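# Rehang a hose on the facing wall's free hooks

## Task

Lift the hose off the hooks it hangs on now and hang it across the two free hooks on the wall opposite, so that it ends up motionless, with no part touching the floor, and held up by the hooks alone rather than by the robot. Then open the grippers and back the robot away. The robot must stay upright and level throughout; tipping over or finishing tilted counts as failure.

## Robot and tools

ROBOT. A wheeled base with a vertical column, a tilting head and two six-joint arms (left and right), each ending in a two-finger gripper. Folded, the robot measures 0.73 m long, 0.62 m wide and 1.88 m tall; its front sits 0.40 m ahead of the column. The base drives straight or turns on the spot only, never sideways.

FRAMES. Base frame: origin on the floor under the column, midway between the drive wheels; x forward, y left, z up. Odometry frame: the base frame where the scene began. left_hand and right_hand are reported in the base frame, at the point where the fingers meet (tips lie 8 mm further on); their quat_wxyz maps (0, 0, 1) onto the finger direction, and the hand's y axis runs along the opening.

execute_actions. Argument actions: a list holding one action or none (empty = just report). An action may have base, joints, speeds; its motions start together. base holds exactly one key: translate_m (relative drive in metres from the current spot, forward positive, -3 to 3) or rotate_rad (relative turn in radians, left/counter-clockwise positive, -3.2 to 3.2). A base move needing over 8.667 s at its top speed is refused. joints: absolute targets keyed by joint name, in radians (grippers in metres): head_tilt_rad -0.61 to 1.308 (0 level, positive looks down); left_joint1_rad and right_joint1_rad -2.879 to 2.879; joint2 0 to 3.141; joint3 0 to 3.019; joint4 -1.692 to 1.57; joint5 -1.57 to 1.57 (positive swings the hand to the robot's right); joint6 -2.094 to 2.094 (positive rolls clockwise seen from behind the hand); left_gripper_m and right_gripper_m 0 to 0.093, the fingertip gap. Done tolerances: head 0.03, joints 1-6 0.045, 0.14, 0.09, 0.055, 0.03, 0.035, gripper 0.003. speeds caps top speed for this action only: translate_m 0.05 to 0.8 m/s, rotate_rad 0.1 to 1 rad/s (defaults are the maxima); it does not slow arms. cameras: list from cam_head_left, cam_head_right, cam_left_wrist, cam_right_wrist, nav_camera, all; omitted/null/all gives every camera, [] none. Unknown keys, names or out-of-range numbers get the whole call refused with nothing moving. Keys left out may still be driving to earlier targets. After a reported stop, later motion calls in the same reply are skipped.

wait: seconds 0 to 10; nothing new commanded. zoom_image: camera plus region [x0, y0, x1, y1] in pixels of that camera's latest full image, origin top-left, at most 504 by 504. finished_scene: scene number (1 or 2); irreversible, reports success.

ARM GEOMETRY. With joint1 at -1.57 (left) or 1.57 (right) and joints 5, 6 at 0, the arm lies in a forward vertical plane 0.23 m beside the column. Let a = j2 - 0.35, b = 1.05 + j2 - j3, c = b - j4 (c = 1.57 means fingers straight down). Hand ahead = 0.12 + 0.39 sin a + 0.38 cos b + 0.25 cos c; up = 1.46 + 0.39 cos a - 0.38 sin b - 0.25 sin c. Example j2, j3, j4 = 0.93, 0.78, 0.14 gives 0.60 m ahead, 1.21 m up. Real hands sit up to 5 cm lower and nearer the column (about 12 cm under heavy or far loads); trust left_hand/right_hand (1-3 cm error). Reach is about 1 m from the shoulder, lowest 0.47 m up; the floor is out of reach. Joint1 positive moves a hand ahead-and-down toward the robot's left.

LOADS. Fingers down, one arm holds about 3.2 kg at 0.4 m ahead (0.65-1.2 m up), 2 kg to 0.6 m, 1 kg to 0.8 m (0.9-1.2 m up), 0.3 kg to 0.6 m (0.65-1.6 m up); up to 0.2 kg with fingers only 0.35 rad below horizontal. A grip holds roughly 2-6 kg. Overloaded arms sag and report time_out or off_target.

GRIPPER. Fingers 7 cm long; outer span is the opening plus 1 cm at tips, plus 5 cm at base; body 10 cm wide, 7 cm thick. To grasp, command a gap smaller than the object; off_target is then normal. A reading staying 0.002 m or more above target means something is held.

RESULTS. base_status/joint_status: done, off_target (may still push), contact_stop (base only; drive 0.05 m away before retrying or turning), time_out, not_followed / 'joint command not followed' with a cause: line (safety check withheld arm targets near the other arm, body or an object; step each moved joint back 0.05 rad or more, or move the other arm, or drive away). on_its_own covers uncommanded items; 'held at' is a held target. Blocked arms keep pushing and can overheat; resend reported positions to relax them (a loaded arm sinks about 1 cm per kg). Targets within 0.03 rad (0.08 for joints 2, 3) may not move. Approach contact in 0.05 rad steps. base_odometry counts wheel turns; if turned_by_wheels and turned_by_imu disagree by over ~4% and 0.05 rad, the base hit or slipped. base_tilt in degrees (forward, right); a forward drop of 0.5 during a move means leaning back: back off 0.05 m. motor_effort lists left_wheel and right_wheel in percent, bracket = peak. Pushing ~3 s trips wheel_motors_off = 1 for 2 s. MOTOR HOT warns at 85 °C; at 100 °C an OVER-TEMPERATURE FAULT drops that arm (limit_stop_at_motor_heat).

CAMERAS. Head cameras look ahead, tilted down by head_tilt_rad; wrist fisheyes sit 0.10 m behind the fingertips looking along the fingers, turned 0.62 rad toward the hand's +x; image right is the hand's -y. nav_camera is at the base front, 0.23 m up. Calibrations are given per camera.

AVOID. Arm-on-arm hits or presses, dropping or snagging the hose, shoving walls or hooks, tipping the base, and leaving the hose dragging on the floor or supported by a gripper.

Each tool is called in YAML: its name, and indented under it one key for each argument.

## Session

execute_actions:
  actions: []

Scene clock: 0.00 s.
Joint torques (N m, as the arm reports them, + toward a larger angle): no reading
base_odometry: x=+0.000 y=+0.000 heading=+0.000 (m, m, rad; odometry frame)
turned_by_wheels: +0.000 (rad since the last result)
turned_by_imu: +0.000 (rad since the last result)
base_tilt: forward=-0.1 right=-0.2 (deg)
base_status: not commanded
joint_positions: head_tilt_rad=+0.868 left_joint1_rad=-1.578 left_joint2_rad=+0.855 left_joint3_rad=+0.424 left_joint4_rad=-0.952 left_joint5_rad=+0.048 left_joint6_rad=-0.037 left_gripper_m=+0.094 right_joint1_rad=+1.603 right_joint2_rad=+0.852 right_joint3_rad=+0.391 right_joint4_rad=-0.971 right_joint5_rad=+0.007 right_joint6_rad=+0.001 right_gripper_m=+0.094
joint_status: not commanded
wheel_motors_off: 0
motor_effort: left_wheel=+3 right_wheel=+2 (%)
left_hand: x=+0.1608 y=+0.2147 z=+1.2516 quat_wxyz=(+0.417, +0.024, -0.909, +0.016) (m; base frame)
right_hand: x=+0.1402 y=-0.2202 z=+1.2606 quat_wxyz=(+0.439, +0.014, -0.898, -0.006) (m; base frame)
pictures: cam_head_left, cam_head_right, cam_left_wrist, cam_right_wrist, nav_camera
camera_calibration (this result's frames):
cam_head_left: T_world_to_cam=[[-0.0536373, -0.998539, 0.00656689, 0.0212186], [-0.709965, 0.0335102, -0.703439, 1.12021], [0.702191, -0.0423929, -0.710725, 0.988137], [0, 0, 0, 1]] pos_world=[0.102586, 0.0255391, 1.49015]
cam_head_right: T_world_to_cam=[[-0.0600128, -0.997861, 0.0259243, -0.073686], [-0.71825, 0.0251319, -0.695331, 1.1087], [0.693192, -0.0603489, -0.718222, 1.00113], [0, 0, 0, 1]] pos_world=[0.0979241, -0.0409749, 1.49186]
cam_left_wrist: T_world_to_cam=[[0.0634558, -0.997864, 0.015527, 0.180695], [-0.0802457, 0.0104062, 0.996721, -1.23015], [-0.994753, -0.0644937, -0.079414, 0.39581], [0, 0, 0, 1]] pos_world=[0.283553, 0.218638, 1.25474]
cam_right_wrist: T_world_to_cam=[[0.02595, -0.999431, -0.0215587, -0.198864], [-0.0237346, -0.0221758, 0.999472, -1.25766], [-0.999381, -0.0254246, -0.0242965, 0.29164], [0, 0, 0, 1]] pos_world=[0.26677, -0.219226, 1.2598]
Images, in order (width x height): cam_head_left 896x504, cam_head_right 896x504, cam_left_wrist 504x504, cam_right_wrist 504x504, nav_camera 896x504.

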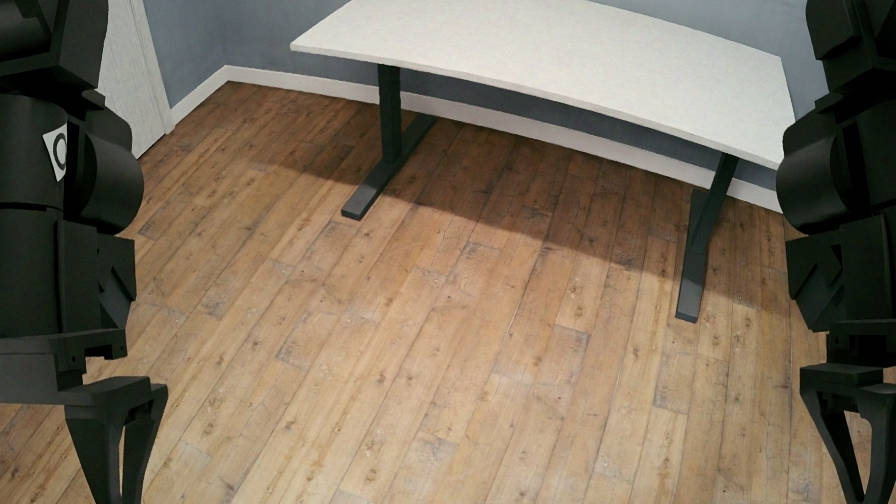

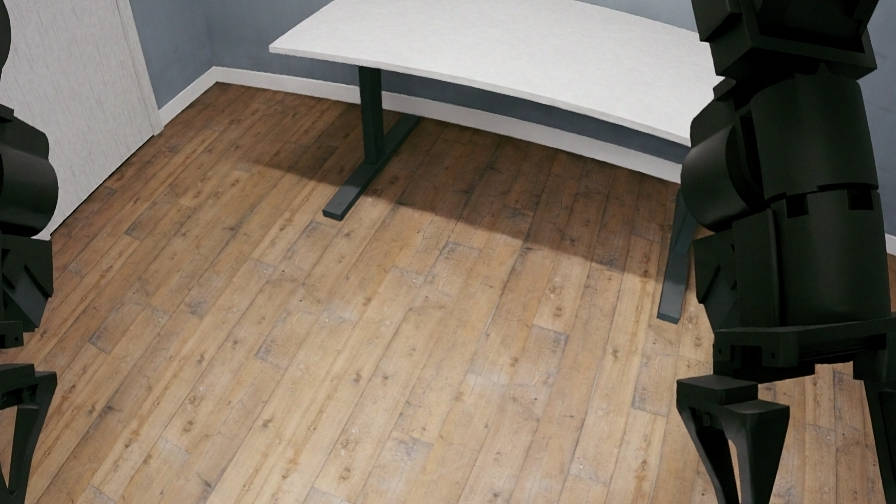

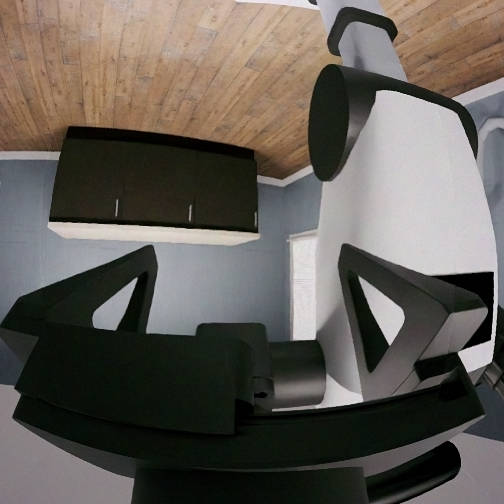

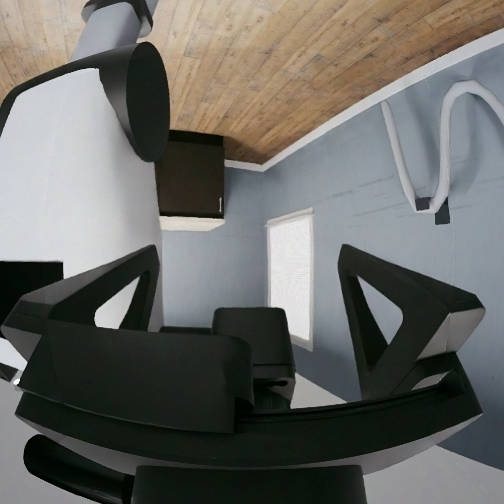

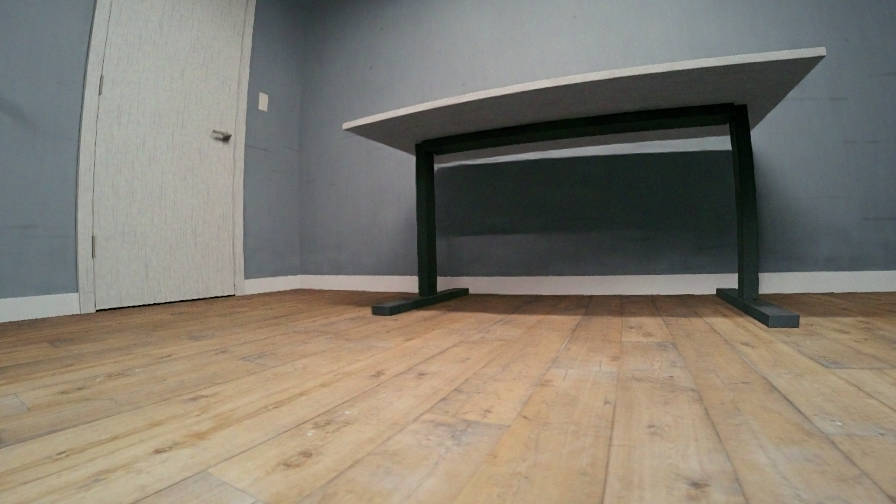

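execute_actions:
  actions:
    - {"base":{"rotate_rad":-2.0},"joints":{"head_tilt_rad":0.45}}

Scene clock: 4.57 s.
Joint torques (N m, as the arm reports them, + toward a larger angle): left_arm=[-2.21 -6.78 -0.39 -1.07  0.03 -0.11] | right_arm=[ 0.69 -7.26 -0.71 -1.33  0.09  0.06]
base_odometry: x=+0.000 y=+0.000 heading=-2.000 (m, m, rad; odometry frame)
turned_by_wheels: -2.000 (rad since the last result)
turned_by_imu: -1.973 (rad since the last result)
base_tilt: forward=+0.0 right=-0.3 (deg)
base_status: done
joint_positions: head_tilt_rad=+0.468 left_joint1_rad=-1.578 left_joint2_rad=+0.855 left_joint3_rad=+0.424 left_joint4_rad=-0.952 left_joint5_rad=+0.048 left_joint6_rad=-0.037 left_gripper_m=+0.094 right_joint1_rad=+1.603 right_joint2_rad=+0.852 right_joint3_rad=+0.391 right_joint4_rad=-0.971 right_joint5_rad=+0.007 right_joint6_rad=+0.001 right_gripper_m=+0.094
joint_status: all done
wheel_motors_off: 0
motor_effort: left_wheel=+0(36) right_wheel=+0(48) (%)
left_hand: x=+0.1608 y=+0.2147 z=+1.2516 quat_wxyz=(+0.417, +0.024, -0.909, +0.016) (m; base frame)
right_hand: x=+0.1402 y=-0.2202 z=+1.2606 quat_wxyz=(+0.439, +0.014, -0.898, -0.006) (m; base frame)
pictures: cam_head_left, cam_head_right, cam_left_wrist, cam_right_wrist, nav_camera
camera_calibration (this result's frames):
cam_head_left: T_world_to_cam=[[-0.0519681, -0.998539, -0.0148122, 0.0540589], [-0.380464, 0.0335102, -0.924189, 1.44369], [0.923335, -0.0423929, -0.381649, 0.470303], [0, 0, 0, 1]] pos_world=[0.117833, 0.0255391, 1.51453]
cam_head_right: T_world_to_cam=[[-0.0653706, -0.997861, 0.000541388, -0.0343283], [-0.391249, 0.0251319, -0.919941, 1.43825], [0.91796, -0.0603489, -0.392055, 0.487596], [0, 0, 0, 1]] pos_world=[0.112876, -0.0409749, 1.51429]
cam_left_wrist: T_world_to_cam=[[0.0634558, -0.997864, 0.015527, 0.180695], [-0.0802457, 0.0104062, 0.996721, -1.23015], [-0.994753, -0.0644937, -0.079414, 0.39581], [0, 0, 0, 1]] pos_world=[0.283553, 0.218638, 1.25474]
cam_right_wrist: T_world_to_cam=[[0.02595, -0.999431, -0.0215587, -0.198864], [-0.0237346, -0.0221758, 0.999472, -1.25766], [-0.999381, -0.0254246, -0.0242965, 0.29164], [0, 0, 0, 1]] pos_world=[0.26677, -0.219226, 1.2598]
Images, in order (width x height): cam_head_left 896x504, cam_head_right 896x504, cam_left_wrist 504x504, cam_right_wrist 504x504, nav_camera 896x504.

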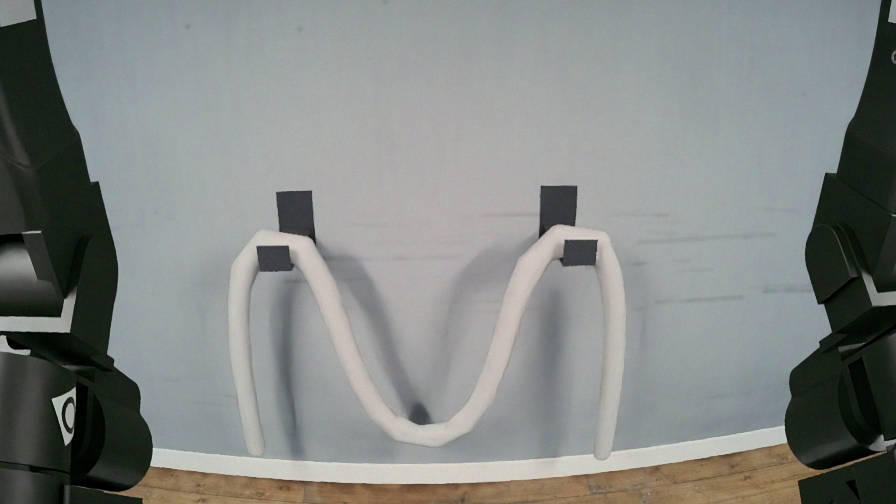

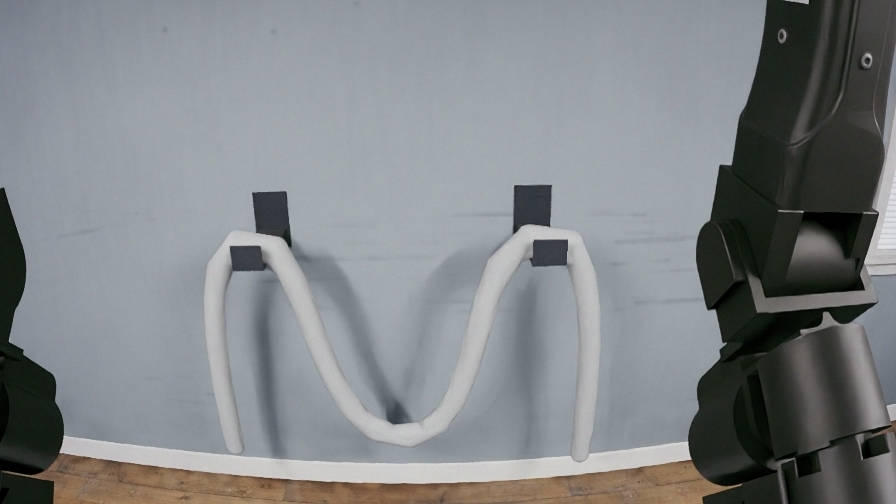

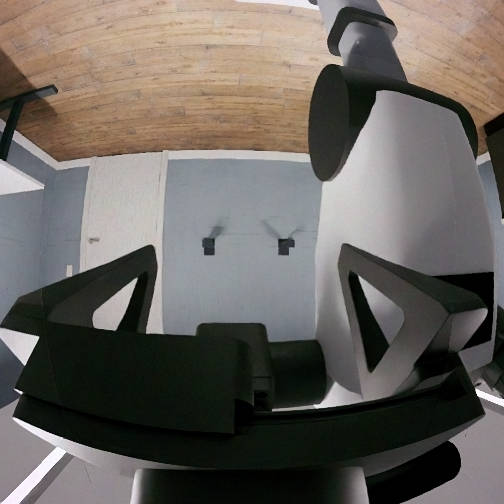

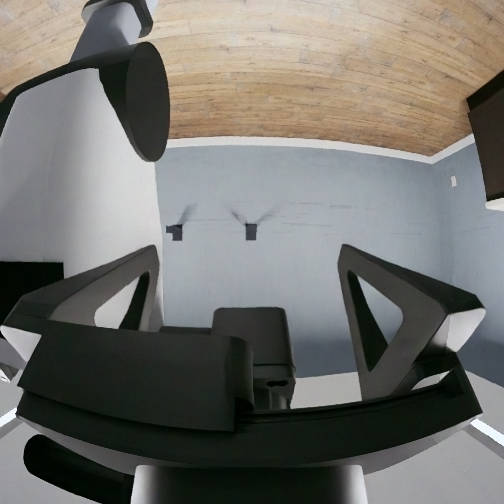

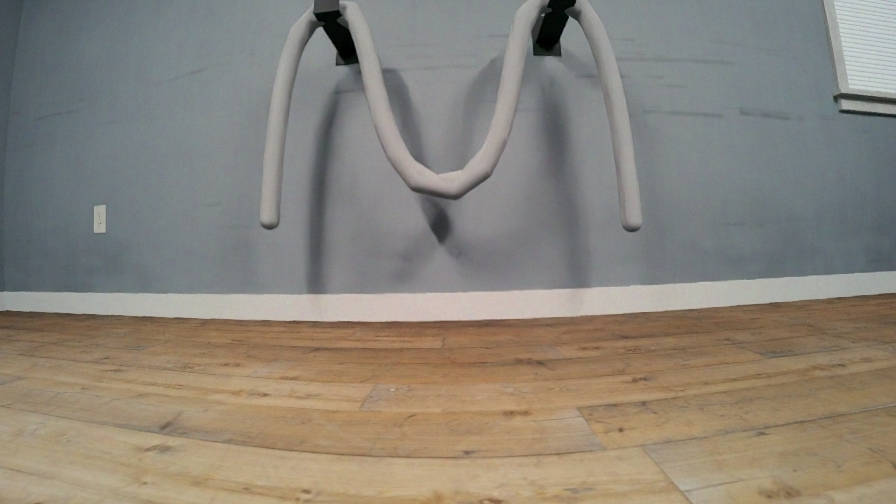

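execute_actions:
  actions:
    - {"base":{"translate_m":0.8},"joints":{"head_tilt_rad":0.9,"left_joint1_rad":-1.38,"left_joint2_rad":1.25,"left_joint3_rad":1.14,"left_joint4_rad":-0.38,"left_joint5_rad":0,"left_joint6_rad":-1.45,"right_joint1_rad":1.38,"right_joint2_rad":1.25,"right_joint3_rad":1.14,"right_joint4_rad":-0.38,"right_joint6_rad":1.45}}
  cameras: ["cam_head_left","cam_left_wrist","cam_right_wrist"]

Scene clock: 10.73 s.
Joint torques (N m, as the arm reports them, + toward a larger angle): left_arm=[ -0.81 -15.93   4.96   1.09  -0.3   -0.17] | right_arm=[ -0.47 -18.95   5.22   0.47   0.3    0.21]
base_odometry: x=-0.333 y=-0.727 heading=-2.000 (m, m, rad; odometry frame)
turned_by_wheels: +0.000 (rad since the last result)
turned_by_imu: -0.005 (rad since the last result)
base_tilt: forward=+0.0 right=-0.2 (deg)
base_status: done
joint_positions: head_tilt_rad=+0.902 left_joint1_rad=-1.378 left_joint2_rad=+1.252 left_joint3_rad=+1.134 left_joint4_rad=-0.388 left_joint5_rad=+0.003 left_joint6_rad=-1.442 left_gripper_m=+0.094 right_joint1_rad=+1.374 right_joint2_rad=+1.252 right_joint3_rad=+1.128 right_joint4_rad=-0.380 right_joint5_rad=+0.007 right_joint6_rad=+1.435 right_gripper_m=+0.094
joint_status: all done
wheel_motors_off: 0
motor_effort: left_wheel=-2(49) right_wheel=+1(68) (%)
left_hand: x=+0.5766 y=+0.3320 z=+1.1057 quat_wxyz=(-0.061, +0.693, -0.716, -0.056) (m; base frame)
right_hand: x=+0.5746 y=-0.3366 z=+1.1057 quat_wxyz=(-0.066, -0.690, -0.718, +0.061) (m; base frame)
pictures: cam_head_left, cam_left_wrist, cam_right_wrist
camera_calibration (this result's frames):
cam_head_left: T_world_to_cam=[[-0.0533867, -0.998539, 0.00836338, 0.0184394], [-0.733174, 0.0335102, -0.679215, 1.08406], [0.677942, -0.0423929, -0.733892, 1.02503], [0, 0, 0, 1]] pos_world=[0.100883, 0.0255391, 1.48842]
cam_left_wrist: T_world_to_cam=[[0.999285, -0.0356428, 0.0126507, -0.582229], [-0.0375317, -0.893204, 0.448083, -0.170509], [-0.00467132, -0.448237, -0.893903, 1.2625], [0, 0, 0, 1]] pos_world=[0.581311, 0.39285, 1.21232]
cam_right_wrist: T_world_to_cam=[[-0.999162, -0.040904, 0.00139058, 0.556561], [-0.0360546, 0.895768, 0.443057, -0.163797], [-0.0193685, 0.442636, -0.896492, 1.27783], [0, 0, 0, 1]] pos_world=[0.574939, -0.396122, 1.21736]
Images, in order (width x height): cam_head_left 896x504, cam_left_wrist 504x504, cam_right_wrist 504x504.

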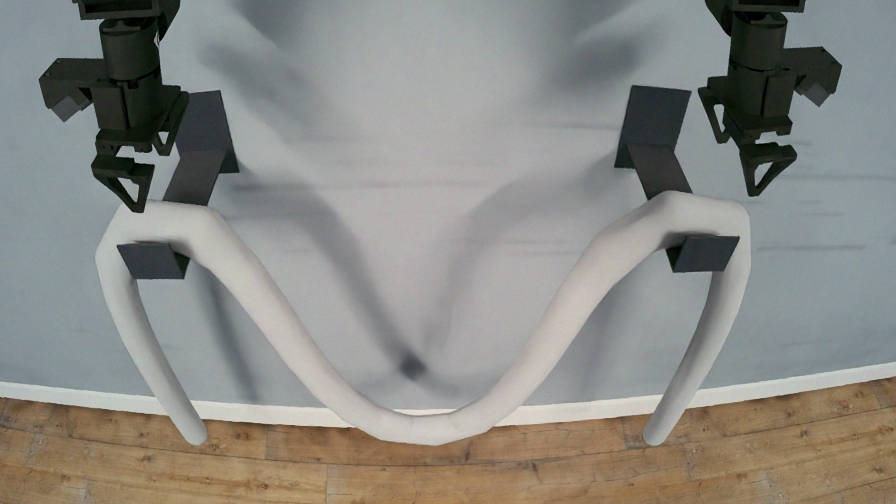

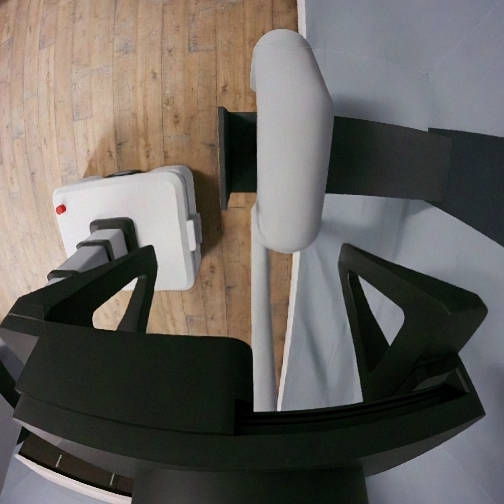

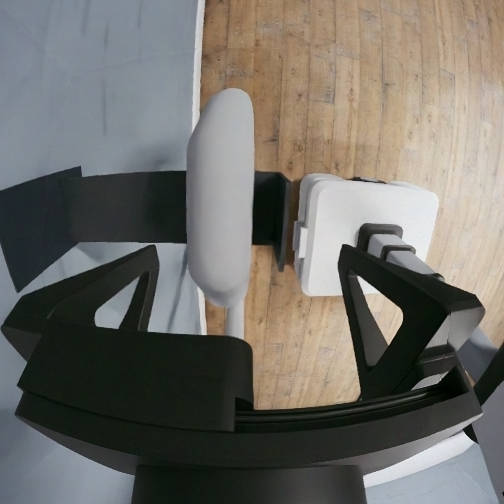

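execute_actions:
  actions:
    - {"base":{"translate_m":0.04},"joints":{"left_joint1_rad":-1.33,"left_joint2_rad":1.38,"left_joint3_rad":1.21,"left_joint4_rad":-0.3,"left_joint6_rad":-1.42,"right_joint1_rad":1.43,"right_joint2_rad":1.37,"right_joint3_rad":1.17,"right_joint4_rad":-0.29,"right_joint6_rad":1.5}}
  cameras: ["cam_left_wrist","cam_right_wrist"]

Scene clock: 14.53 s.
Joint torques (N m, as the arm reports them, + toward a larger angle): left_arm=[  0.63 -16.64   4.06   1.2   -0.32  -0.08] | right_arm=[ -1.34 -19.99   4.33   0.57   0.31   0.23]
base_odometry: x=-0.350 y=-0.764 heading=-2.000 (m, m, rad; odometry frame)
turned_by_wheels: +0.000 (rad since the last result)
turned_by_imu: +0.000 (rad since the last result)
base_tilt: forward=+0.0 right=-0.2 (deg)
base_status: done
joint_positions: head_tilt_rad=+0.902 left_joint1_rad=-1.333 left_joint2_rad=+1.383 left_joint3_rad=+1.209 left_joint4_rad=-0.309 left_joint5_rad=+0.003 left_joint6_rad=-1.424 left_gripper_m=+0.094 right_joint1_rad=+1.435 right_joint2_rad=+1.375 right_joint3_rad=+1.157 right_joint4_rad=-0.292 right_joint5_rad=+0.007 right_joint6_rad=+1.485 right_gripper_m=+0.094
joint_status: all done
wheel_motors_off: 0
motor_effort: left_wheel=+0(34) right_wheel=+1(47) (%)
left_hand: x=+0.5876 y=+0.3683 z=+1.0624 quat_wxyz=(-0.083, +0.692, -0.714, -0.064) (m; base frame)
right_hand: x=+0.5686 y=-0.3082 z=+1.0493 quat_wxyz=(-0.047, -0.699, -0.712, +0.042) (m; base frame)
pictures: cam_left_wrist, cam_right_wrist
camera_calibration (this result's frames):
cam_left_wrist: T_world_to_cam=[[0.998854, -0.0366022, 0.0308395, -0.610079], [-0.0460356, -0.91102, 0.409784, -0.0661019], [0.0130964, -0.410734, -0.911661, 1.23472], [0, 0, 0, 1]] pos_world=[0.590167, 0.424592, 1.17155]
cam_right_wrist: T_world_to_cam=[[-0.999795, -0.0202474, -0.000791901, 0.560794], [-0.0180304, 0.871131, 0.49072, -0.232303], [-0.00924595, 0.490634, -0.871317, 1.19729], [0, 0, 0, 1]] pos_world=[0.56756, -0.373712, 1.15766]
Images, in order (width x height): cam_left_wrist 504x504, cam_right_wrist 504x504.

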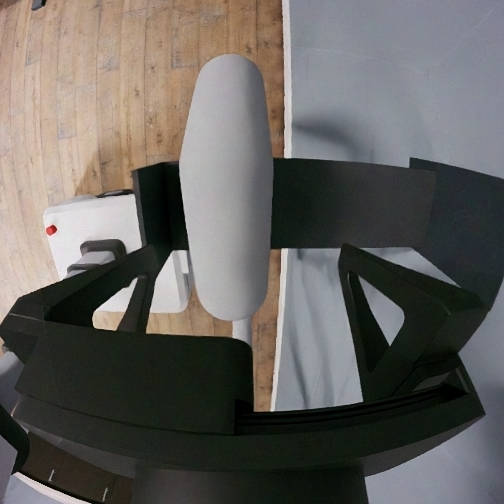

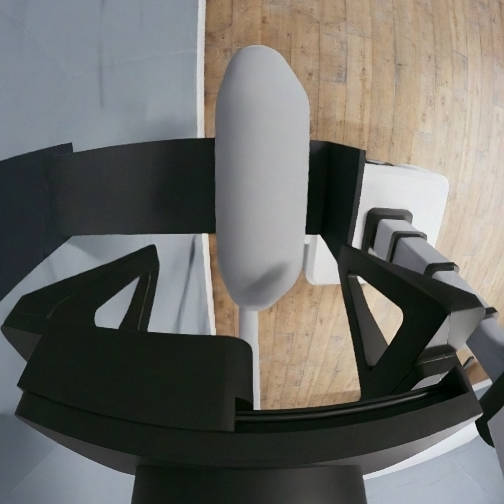

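execute_actions:
  actions:
    - {"joints":{"left_joint2_rad":1.45,"right_joint2_rad":1.42,"left_joint4_rad":-0.25,"right_joint4_rad":-0.26,"right_joint1_rad":1.4}}
  cameras: []

execute_actions:
  actions:
    - {"joints":{"left_joint2_rad":1.49,"right_joint2_rad":1.46,"left_joint4_rad":-0.17,"right_joint4_rad":-0.19}}
  cameras: []

execute_actions:
  actions:
    - {"joints":{"left_joint2_rad":1.53,"right_joint2_rad":1.5,"left_joint4_rad":-0.1,"right_joint4_rad":-0.11}}
  cameras: ["cam_left_wrist","cam_right_wrist"]

Scene clock: 18.40 s.
Joint torques (N m, as the arm reports them, + toward a larger angle): left_arm=[  0.6  -15.85   3.43   1.31  -0.34  -0.08] | right_arm=[ -0.95 -18.23   3.95   0.63   0.31   0.22]
base_odometry: x=-0.350 y=-0.764 heading=-2.000 (m, m, rad; odometry frame)
turned_by_wheels: +0.000 (rad since the last result)
turned_by_imu: +0.000 (rad since the last result)
base_tilt: forward=+0.0 right=-0.2 (deg)
base_status: not commanded
joint_positions: head_tilt_rad=+0.902 left_joint1_rad=-1.333 left_joint2_rad=+1.449 left_joint3_rad=+1.209 left_joint4_rad=-0.262 left_joint5_rad=+0.003 left_joint6_rad=-1.424 left_gripper_m=+0.094 right_joint1_rad=+1.400 right_joint2_rad=+1.409 right_joint3_rad=+1.157 right_joint4_rad=-0.264 right_joint5_rad=+0.007 right_joint6_rad=+1.485 right_gripper_m=+0.094
joint_status: all done
wheel_motors_off: 0
motor_effort: left_wheel=+0(1) right_wheel=+0(0) (%)
left_hand: x=+0.5706 y=+0.3725 z=+1.0323 quat_wxyz=(-0.075, +0.693, -0.714, -0.070) (m; base frame)
right_hand: x=+0.5596 y=-0.3305 z=+1.0373 quat_wxyz=(-0.055, -0.705, -0.705, +0.055) (m; base frame)
pictures: none
No camera images: the call's "cameras" was empty. Leave "cameras" out to get every camera's image.

Scene clock: 19.07 s.
Joint torques (N m, as the arm reports them, + toward a larger angle): left_arm=[  0.63 -15.13   3.12   1.68  -0.32  -0.08] | right_arm=[ -1.35 -18.52   3.68   0.93   0.3    0.22]
base_odometry: x=-0.350 y=-0.764 heading=-2.000 (m, m, rad; odometry frame)
turned_by_wheels: +0.000 (rad since the last result)
turned_by_imu: +0.000 (rad since the last result)
base_tilt: forward=+0.0 right=-0.2 (deg)
base_status: not commanded
joint_positions: head_tilt_rad=+0.902 left_joint1_rad=-1.333 left_joint2_rad=+1.478 left_joint3_rad=+1.209 left_joint4_rad=-0.187 left_joint5_rad=+0.003 left_joint6_rad=-1.424 left_gripper_m=+0.094 right_joint1_rad=+1.400 right_joint2_rad=+1.451 right_joint3_rad=+1.157 right_joint4_rad=-0.197 right_joint5_rad=+0.007 right_joint6_rad=+1.485 right_gripper_m=+0.094
joint_status: all done
wheel_motors_off: 0
motor_effort: left_wheel=+0(1) right_wheel=+0(1) (%)
left_hand: x=+0.5760 y=+0.3758 z=+1.0201 quat_wxyz=(-0.093, +0.691, -0.715, -0.056) (m; base frame)
right_hand: x=+0.5582 y=-0.3330 z=+1.0197 quat_wxyz=(-0.065, -0.704, -0.706, +0.046) (m; base frame)
pictures: none
No camera images: the call's "cameras" was empty. Leave "cameras" out to get every camera's image.

Scene clock: 19.77 s.
Joint torques (N m, as the arm reports them, + toward a larger angle): left_arm=[  0.58 -14.81   2.77   1.39  -0.32  -0.06] | right_arm=[ -1.53 -17.96   3.43   0.82   0.31   0.21]
base_odometry: x=-0.350 y=-0.764 heading=-2.000 (m, m, rad; odometry frame)
turned_by_wheels: +0.000 (rad since the last result)
turned_by_imu: +0.000 (rad since the last result)
base_tilt: forward=+0.1 right=-0.3 (deg)
base_status: not commanded
joint_positions: head_tilt_rad=+0.902 left_joint1_rad=-1.333 left_joint2_rad=+1.514 left_joint3_rad=+1.210 left_joint4_rad=-0.111 left_joint5_rad=+0.003 left_joint6_rad=-1.424 left_gripper_m=+0.094 right_joint1_rad=+1.400 right_joint2_rad=+1.489 right_joint3_rad=+1.157 right_joint4_rad=-0.116 right_joint5_rad=+0.007 right_joint6_rad=+1.486 right_gripper_m=+0.094
joint_status: all done
wheel_motors_off: 0
motor_effort: left_wheel=-2(2) right_wheel=+0(1) (%)
left_hand: x=+0.5785 y=+0.3791 z=+1.0056 quat_wxyz=(-0.109, +0.688, -0.716, -0.044) (m; base frame)
right_hand: x=+0.5606 y=-0.3355 z=+1.0041 quat_wxyz=(-0.081, -0.703, -0.706, +0.032) (m; base frame)
pictures: cam_left_wrist, cam_right_wrist
camera_calibration (this result's frames):
cam_left_wrist: T_world_to_cam=[[0.994102, -0.0504689, 0.0959877, -0.656407], [-0.0848227, -0.913348, 0.398246, 0.00154797], [0.0675711, -0.40404, -0.912242, 1.15404], [0, 0, 0, 1]] pos_world=[0.574688, 0.434563, 1.11515]
cam_right_wrist: T_world_to_cam=[[-0.997952, -0.0120126, -0.0628249, 0.616243], [-0.0395358, 0.887955, 0.458229, -0.136171], [0.0502812, 0.459774, -0.886611, 1.14284], [0, 0, 0, 1]] pos_world=[0.552134, -0.397134, 1.11437]
Images, in order (width x height): cam_left_wrist 504x504, cam_right_wrist 504x504.

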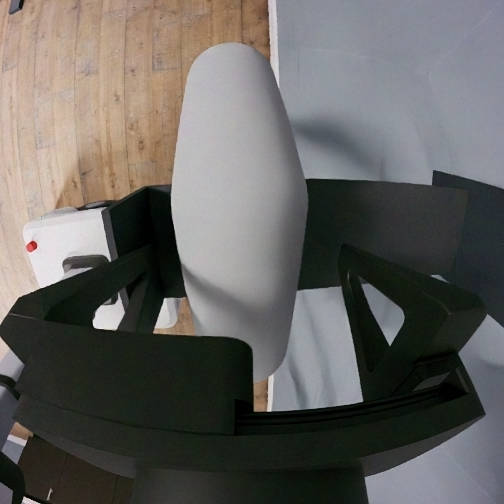

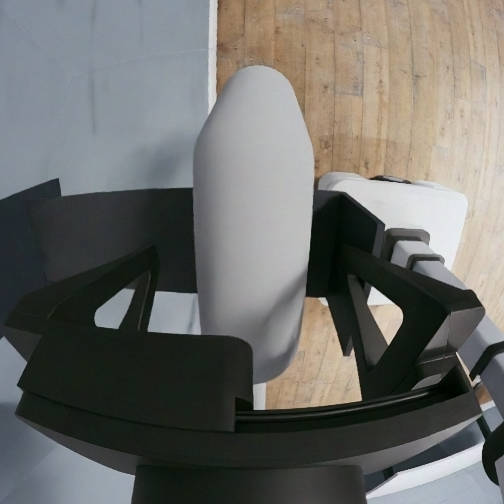

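execute_actions:
  actions:
    - {"joints":{"left_joint2_rad":1.6,"right_joint2_rad":1.57,"left_joint3_rad":1.26,"right_joint3_rad":1.22,"left_gripper_m":0.08,"right_gripper_m":0.08}}
  cameras: []

execute_actions:
  actions:
    - {"joints":{"left_gripper_m":0.03,"right_gripper_m":0.03}}
  cameras: []

execute_actions:
  actions:
    - {"joints":{"left_joint2_rad":1.4,"right_joint2_rad":1.4,"left_joint4_rad":-0.25,"right_joint4_rad":-0.25}}
  cameras: []

execute_actions:
  actions:
    - {"joints":{"left_joint1_rad":-1.21,"right_joint1_rad":1.29,"left_joint2_rad":1.15,"right_joint2_rad":1.15,"left_joint3_rad":1.12,"right_joint3_rad":1.12,"left_joint4_rad":-0.46,"right_joint4_rad":-0.46}}
  cameras: ["cam_head_left"]

Scene clock: 24.90 s.
Joint torques (N m, as the arm reports them, + toward a larger angle): left_arm=[  0.79 -14.99   2.25   1.2   -0.34  -0.05] | right_arm=[ -1.36 -18.72   2.54   0.68   0.3    0.17]
base_odometry: x=-0.350 y=-0.764 heading=-2.000 (m, m, rad; odometry frame)
turned_by_wheels: +0.000 (rad since the last result)
turned_by_imu: +0.000 (rad since the last result)
base_tilt: forward=+0.1 right=-0.2 (deg)
base_status: not commanded
joint_positions: head_tilt_rad=+0.902 left_joint1_rad=-1.333 left_joint2_rad=+1.580 left_joint3_rad=+1.265 left_joint4_rad=-0.107 left_joint5_rad=+0.003 left_joint6_rad=-1.427 left_gripper_m=+0.080 right_joint1_rad=+1.400 right_joint2_rad=+1.559 right_joint3_rad=+1.215 right_joint4_rad=-0.113 right_joint5_rad=+0.007 right_joint6_rad=+1.488 right_gripper_m=+0.080
joint_status: all done
wheel_motors_off: 0
motor_effort: left_wheel=-1(2) right_wheel=+1(1) (%)
left_hand: x=+0.5815 y=+0.3844 z=+0.9816 quat_wxyz=(-0.106, +0.690, -0.715, -0.046) (m; base frame)
right_hand: x=+0.5642 y=-0.3396 z=+0.9786 quat_wxyz=(-0.078, -0.704, -0.705, +0.035) (m; base frame)
pictures: none
No camera images: the call's "cameras" was empty. Leave "cameras" out to get every camera's image.

Scene clock: 25.50 s.
Joint torques (N m, as the arm reports them, + toward a larger angle): left_arm=[  1.01 -15.29   2.51   1.15  -0.25  -0.07] | right_arm=[ -1.72 -18.56   2.66   0.8    0.24   0.18]
base_odometry: x=-0.350 y=-0.764 heading=-2.000 (m, m, rad; odometry frame)
turned_by_wheels: +0.000 (rad since the last result)
turned_by_imu: +0.000 (rad since the last result)
base_tilt: forward=+0.0 right=-0.3 (deg)
base_status: not commanded
joint_positions: head_tilt_rad=+0.902 left_joint1_rad=-1.333 left_joint2_rad=+1.582 left_joint3_rad=+1.261 left_joint4_rad=-0.107 left_joint5_rad=+0.001 left_joint6_rad=-1.426 left_gripper_m=+0.058 right_joint1_rad=+1.400 right_joint2_rad=+1.559 right_joint3_rad=+1.214 right_joint4_rad=-0.115 right_joint5_rad=+0.008 right_joint6_rad=+1.488 right_gripper_m=+0.058
joint_status: left_gripper_m off_target (ended at +0.058, target +0.030); right_gripper_m off_target (ended at +0.058, target +0.030)
wheel_motors_off: 0
motor_effort: left_wheel=+0(2) right_wheel=+2(3) (%)
left_hand: x=+0.5784 y=+0.3847 z=+0.9804 quat_wxyz=(-0.105, +0.690, -0.715, -0.048) (m; base frame)
right_hand: x=+0.5627 y=-0.3401 z=+0.9784 quat_wxyz=(-0.077, -0.704, -0.705, +0.037) (m; base frame)
pictures: none
No camera images: the call's "cameras" was empty. Leave "cameras" out to get every camera's image.

Scene clock: 26.57 s.
Joint torques (N m, as the arm reports them, + toward a larger angle): left_arm=[ -0.21 -19.05   5.18   0.53  -0.21  -0.07] | right_arm=[ -1.12 -22.92   3.78   0.51   0.3    0.18]
base_odometry: x=-0.350 y=-0.764 heading=-2.000 (m, m, rad; odometry frame)
turned_by_wheels: +0.000 (rad since the last result)
turned_by_imu: +0.000 (rad since the last result)
base_tilt: forward=+0.0 right=-0.2 (deg)
base_status: not commanded
joint_positions: head_tilt_rad=+0.902 left_joint1_rad=-1.333 left_joint2_rad=+1.428 left_joint3_rad=+1.246 left_joint4_rad=-0.242 left_joint5_rad=+0.000 left_joint6_rad=-1.426 left_gripper_m=+0.058 right_joint1_rad=+1.400 right_joint2_rad=+1.433 right_joint3_rad=+1.216 right_joint4_rad=-0.249 right_joint5_rad=+0.007 right_joint6_rad=+1.489 right_gripper_m=+0.058
joint_status: all done
wheel_motors_off: 0
motor_effort: left_wheel=-3(3) right_wheel=+1(2) (%)
left_hand: x=+0.6068 y=+0.3743 z=+1.0476 quat_wxyz=(-0.107, +0.690, -0.715, -0.048) (m; base frame)
right_hand: x=+0.5890 y=-0.3336 z=+1.0337 quat_wxyz=(-0.074, -0.704, -0.705, +0.038) (m; base frame)
pictures: none
No camera images: the call's "cameras" was empty. Leave "cameras" out to get every camera's image.

Scene clock: 27.77 s.
Joint torques (N m, as the arm reports them, + toward a larger angle): left_arm=[  0.6  -16.56   7.19   0.33  -0.5   -0.08] | right_arm=[ -1.9  -20.73   6.02   0.4    0.62   0.17]
base_odometry: x=-0.350 y=-0.764 heading=-2.000 (m, m, rad; odometry frame)
turned_by_wheels: +0.000 (rad since the last result)
turned_by_imu: +0.000 (rad since the last result)
base_tilt: forward=+0.0 right=-0.2 (deg)
base_status: not commanded
joint_positions: head_tilt_rad=+0.902 left_joint1_rad=-1.211 left_joint2_rad=+1.174 left_joint3_rad=+1.092 left_joint4_rad=-0.451 left_joint5_rad=+0.005 left_joint6_rad=-1.425 left_gripper_m=+0.058 right_joint1_rad=+1.293 right_joint2_rad=+1.178 right_joint3_rad=+1.103 right_joint4_rad=-0.460 right_joint5_rad=+0.000 right_joint6_rad=+1.489 right_gripper_m=+0.058
joint_status: all done
wheel_motors_off: 0
motor_effort: left_wheel=-1(2) right_wheel=+3(3) (%)
left_hand: x=+0.5515 y=+0.4105 z=+1.1542 quat_wxyz=(-0.096, +0.712, -0.686, -0.118) (m; base frame)
right_hand: x=+0.5607 y=-0.3713 z=+1.1431 quat_wxyz=(-0.077, -0.722, -0.681, +0.092) (m; base frame)
pictures: cam_head_left
camera_calibration (this result's frames):
cam_head_left: T_world_to_cam=[[-0.0533846, -0.998539, 0.00837682, 0.0184186], [-0.733345, 0.0335102, -0.67903, 1.08379], [0.677757, -0.0423929, -0.734063, 1.0253], [0, 0, 0, 1]] pos_world=[0.10087, 0.0255391, 1.4884]
Images, in order (width x height): cam_head_left 896x504.

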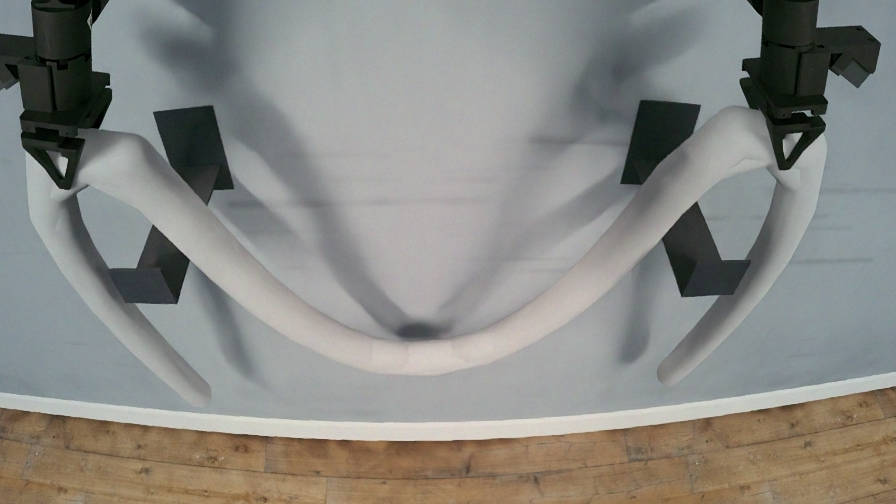

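execute_actions:
  actions:
    - {"base":{"translate_m":-1.4},"speeds":{"translate_m":0.5},"joints":{"head_tilt_rad":0.6}}
  cameras: []

execute_actions:
  actions:
    - {"base":{"rotate_rad":3.15},"speeds":{"rotate_rad":0.8},"joints":{"left_joint1_rad":-1.25,"right_joint1_rad":1.25}}
  cameras: ["cam_head_left","nav_camera"]

Scene clock: 34.07 s.
Joint torques (N m, as the arm reports them, + toward a larger angle): left_arm=[  0.45 -17.16   7.06   0.33  -0.52  -0.08] | right_arm=[ -1.97 -20.43   6.09   0.45   0.59   0.17]
base_odometry: x=+0.234 y=+0.509 heading=-2.001 (m, m, rad; odometry frame)
turned_by_wheels: -0.001 (rad since the last result)
turned_by_imu: -0.001 (rad since the last result)
base_tilt: forward=+0.0 right=-0.1 (deg)
base_status: done
joint_positions: head_tilt_rad=+0.617 left_joint1_rad=-1.212 left_joint2_rad=+1.175 left_joint3_rad=+1.095 left_joint4_rad=-0.451 left_joint5_rad=+0.005 left_joint6_rad=-1.423 left_gripper_m=+0.058 right_joint1_rad=+1.297 right_joint2_rad=+1.178 right_joint3_rad=+1.103 right_joint4_rad=-0.459 right_joint5_rad=+0.000 right_joint6_rad=+1.490 right_gripper_m=+0.058
joint_status: all done
wheel_motors_off: 0
motor_effort: left_wheel=+0(35) right_wheel=+1(67) (%)
left_hand: x=+0.5531 y=+0.4105 z=+1.1543 quat_wxyz=(-0.097, +0.711, -0.687, -0.117) (m; base frame)
right_hand: x=+0.5609 y=-0.3694 z=+1.1424 quat_wxyz=(-0.076, -0.722, -0.682, +0.091) (m; base frame)
pictures: none
No camera images: the call's "cameras" was empty. Leave "cameras" out to get every camera's image.

Scene clock: 39.10 s.
Joint torques (N m, as the arm reports them, + toward a larger angle): left_arm=[  1.03 -17.36   7.03   0.31  -0.46  -0.08] | right_arm=[ -2.64 -20.4    6.08   0.36   0.74   0.17]
base_odometry: x=+0.234 y=+0.509 heading=+1.149 (m, m, rad; odometry frame)
turned_by_wheels: +3.150 (rad since the last result)
turned_by_imu: +3.098 (rad since the last result)
base_tilt: forward=+0.0 right=-0.3 (deg)
base_status: done
joint_positions: head_tilt_rad=+0.617 left_joint1_rad=-1.264 left_joint2_rad=+1.175 left_joint3_rad=+1.095 left_joint4_rad=-0.451 left_joint5_rad=+0.005 left_joint6_rad=-1.423 left_gripper_m=+0.058 right_joint1_rad=+1.267 right_joint2_rad=+1.178 right_joint3_rad=+1.103 right_joint4_rad=-0.459 right_joint5_rad=-0.003 right_joint6_rad=+1.491 right_gripper_m=+0.058
joint_status: all done
wheel_motors_off: 0
motor_effort: left_wheel=+1(39) right_wheel=+0(60) (%)
left_hand: x=+0.5576 y=+0.3842 z=+1.1465 quat_wxyz=(-0.082, +0.704, -0.699, -0.100) (m; base frame)
right_hand: x=+0.5587 y=-0.3843 z=+1.1463 quat_wxyz=(-0.083, -0.727, -0.674, +0.099) (m; base frame)
pictures: cam_head_left, nav_camera
camera_calibration (this result's frames):
cam_head_left: T_world_to_cam=[[-0.053588, -0.998539, -0.00695836, 0.042045], [-0.513044, 0.0335102, -0.857708, 1.34794], [0.856688, -0.0423929, -0.51409, 0.677594], [0, 0, 0, 1]] pos_world=[0.113317, 0.0255391, 1.50477]
Images, in order (width x height): cam_head_left 896x504, nav_camera 896x504.

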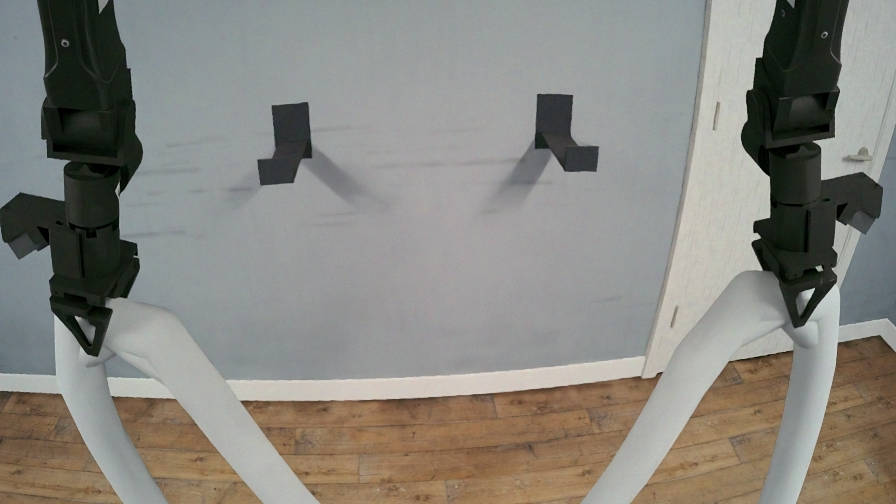

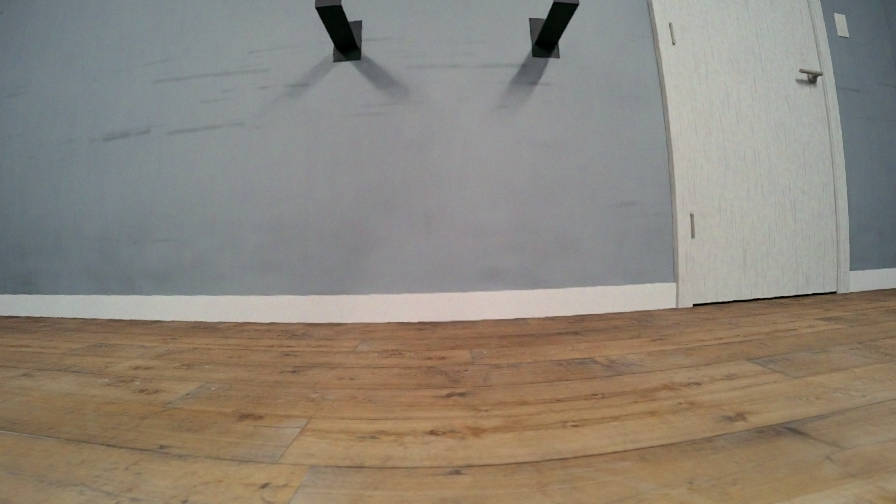

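Same as before: total about 0.9 m, slightly left.

execute_actions:
  actions:
    - {"base":{"translate_m":0.64},"speeds":{"translate_m":0.35},"joints":{"head_tilt_rad":0.9}}
  cameras: ["cam_head_left","cam_left_wrist","cam_right_wrist"]

Scene clock: 43.93 s.
Joint torques (N m, as the arm reports them, + toward a larger angle): left_arm=[  1.33 -17.08   6.95   0.33  -0.45  -0.1 ] | right_arm=[ -2.57 -20.9    6.01   0.42   0.7    0.16]
base_odometry: x=+0.496 y=+1.093 heading=+1.150 (m, m, rad; odometry frame)
turned_by_wheels: +0.001 (rad since the last result)
turned_by_imu: +0.007 (rad since the last result)
base_tilt: forward=+0.1 right=-0.2 (deg)
base_status: done
joint_positions: head_tilt_rad=+0.901 left_joint1_rad=-1.264 left_joint2_rad=+1.175 left_joint3_rad=+1.095 left_joint4_rad=-0.451 left_joint5_rad=+0.005 left_joint6_rad=-1.423 left_gripper_m=+0.058 right_joint1_rad=+1.267 right_joint2_rad=+1.178 right_joint3_rad=+1.103 right_joint4_rad=-0.459 right_joint5_rad=-0.002 right_joint6_rad=+1.491 right_gripper_m=+0.058
joint_status: all done
wheel_motors_off: 0
motor_effort: left_wheel=+1(54) right_wheel=-2(67) (%)
left_hand: x=+0.5576 y=+0.3842 z=+1.1465 quat_wxyz=(-0.082, +0.704, -0.699, -0.100) (m; base frame)
right_hand: x=+0.5589 y=-0.3846 z=+1.1463 quat_wxyz=(-0.084, -0.727, -0.674, +0.099) (m; base frame)
pictures: cam_head_left, cam_left_wrist, cam_right_wrist
camera_calibration (this result's frames):
cam_head_left: T_world_to_cam=[[-0.053389, -0.998539, 0.00834897, 0.0184617], [-0.732991, 0.0335102, -0.679413, 1.08436], [0.67814, -0.0423929, -0.733709, 1.02473], [0, 0, 0, 1]] pos_world=[0.100897, 0.0255391, 1.48843]
cam_left_wrist: T_world_to_cam=[[0.999833, 0.00783124, -0.0164913, -0.545454], [0.0132914, -0.931504, 0.363489, -0.0596018], [-0.0125151, -0.363647, -0.931453, 1.33718], [0, 0, 0, 1]] pos_world=[0.562891, 0.435015, 1.25819]
cam_right_wrist: T_world_to_cam=[[-0.997045, 0.0750055, 0.0166175, 0.564699], [0.0758403, 0.926463, 0.368666, -0.104847], [0.0122565, 0.368837, -0.929413, 1.3269], [0, 0, 0, 1]] pos_world=[0.554719, -0.43463, 1.26251]
Images, in order (width x height): cam_head_left 896x504, cam_left_wrist 504x504, cam_right_wrist 504x504.

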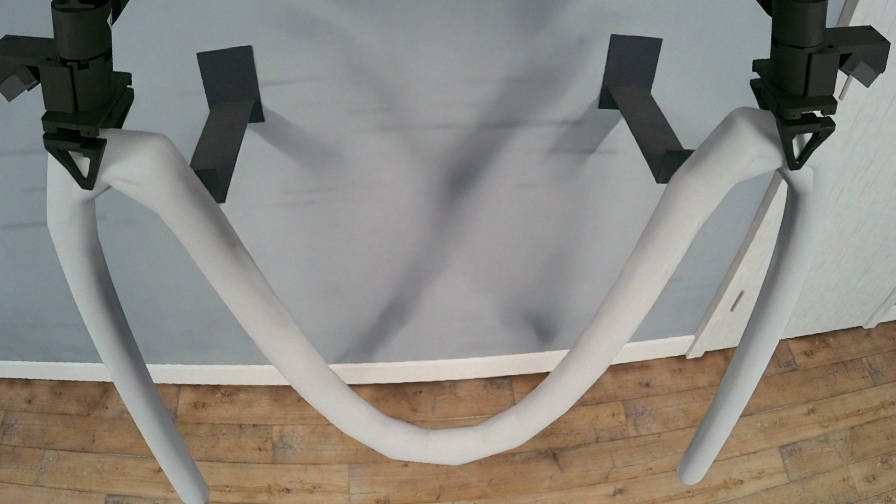

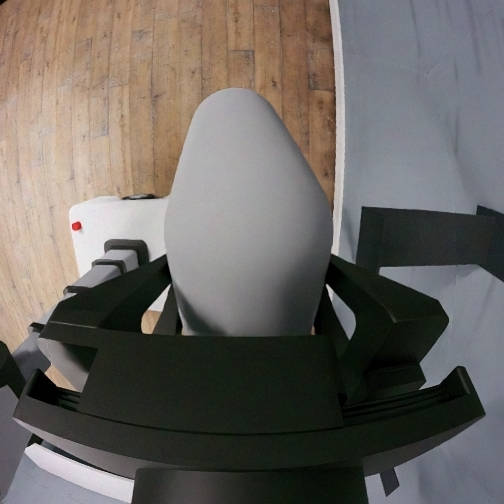

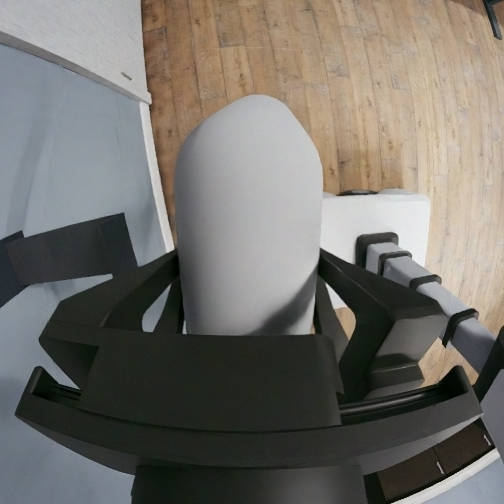

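Centred; widen slightly for tail clearance.

execute_actions:
  actions:
    - {"base":{"translate_m":0.25},"speeds":{"translate_m":0.15},"joints":{"left_joint1_rad":-1.22,"right_joint1_rad":1.21}}
  cameras: ["cam_head_left"]

Scene clock: 48.10 s.
Joint torques (N m, as the arm reports them, + toward a larger angle): left_arm=[  1.95 -16.69   6.91   0.36  -0.47  -0.09] | right_arm=[ -2.84 -20.53   6.06   0.43   0.74   0.15]
base_odometry: x=+0.598 y=+1.321 heading=+1.151 (m, m, rad; odometry frame)
turned_by_wheels: +0.001 (rad since the last result)
turned_by_imu: +0.001 (rad since the last result)
base_tilt: forward=+0.1 right=-0.3 (deg)
base_status: done
joint_positions: head_tilt_rad=+0.902 left_joint1_rad=-1.242 left_joint2_rad=+1.176 left_joint3_rad=+1.096 left_joint4_rad=-0.451 left_joint5_rad=+0.005 left_joint6_rad=-1.423 left_gripper_m=+0.058 right_joint1_rad=+1.226 right_joint2_rad=+1.179 right_joint3_rad=+1.103 right_joint4_rad=-0.459 right_joint5_rad=-0.002 right_joint6_rad=+1.491 right_gripper_m=+0.058
joint_status: all done
wheel_motors_off: 0
motor_effort: left_wheel=+1(36) right_wheel=+0(45) (%)
left_hand: x=+0.5557 y=+0.3953 z=+1.1494 quat_wxyz=(-0.088, +0.707, -0.694, -0.108) (m; base frame)
right_hand: x=+0.5553 y=-0.4050 z=+1.1521 quat_wxyz=(-0.096, -0.732, -0.665, +0.112) (m; base frame)
pictures: cam_head_left
camera_calibration (this result's frames):
cam_head_left: T_world_to_cam=[[-0.053385, -0.998539, 0.00837405, 0.0184229], [-0.73331, 0.0335102, -0.679068, 1.08384], [0.677795, -0.0423929, -0.734027, 1.02524], [0, 0, 0, 1]] pos_world=[0.100873, 0.0255391, 1.48841]
Images, in order (width x height): cam_head_left 896x504.

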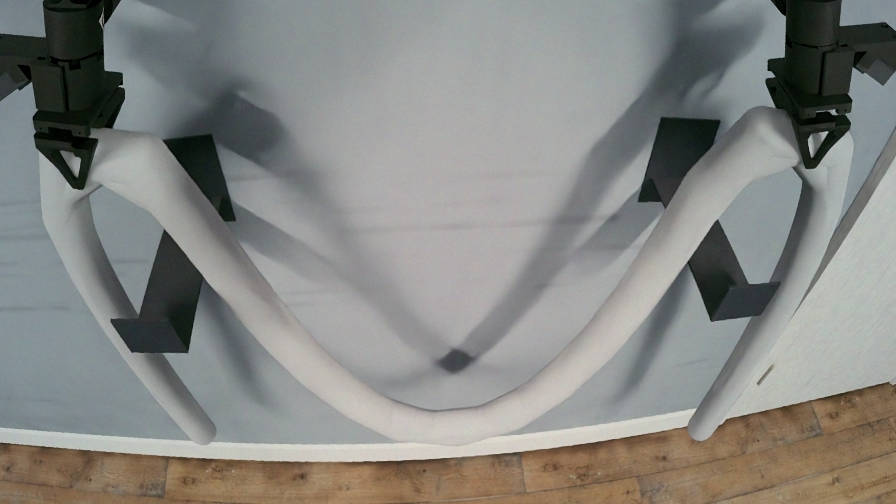

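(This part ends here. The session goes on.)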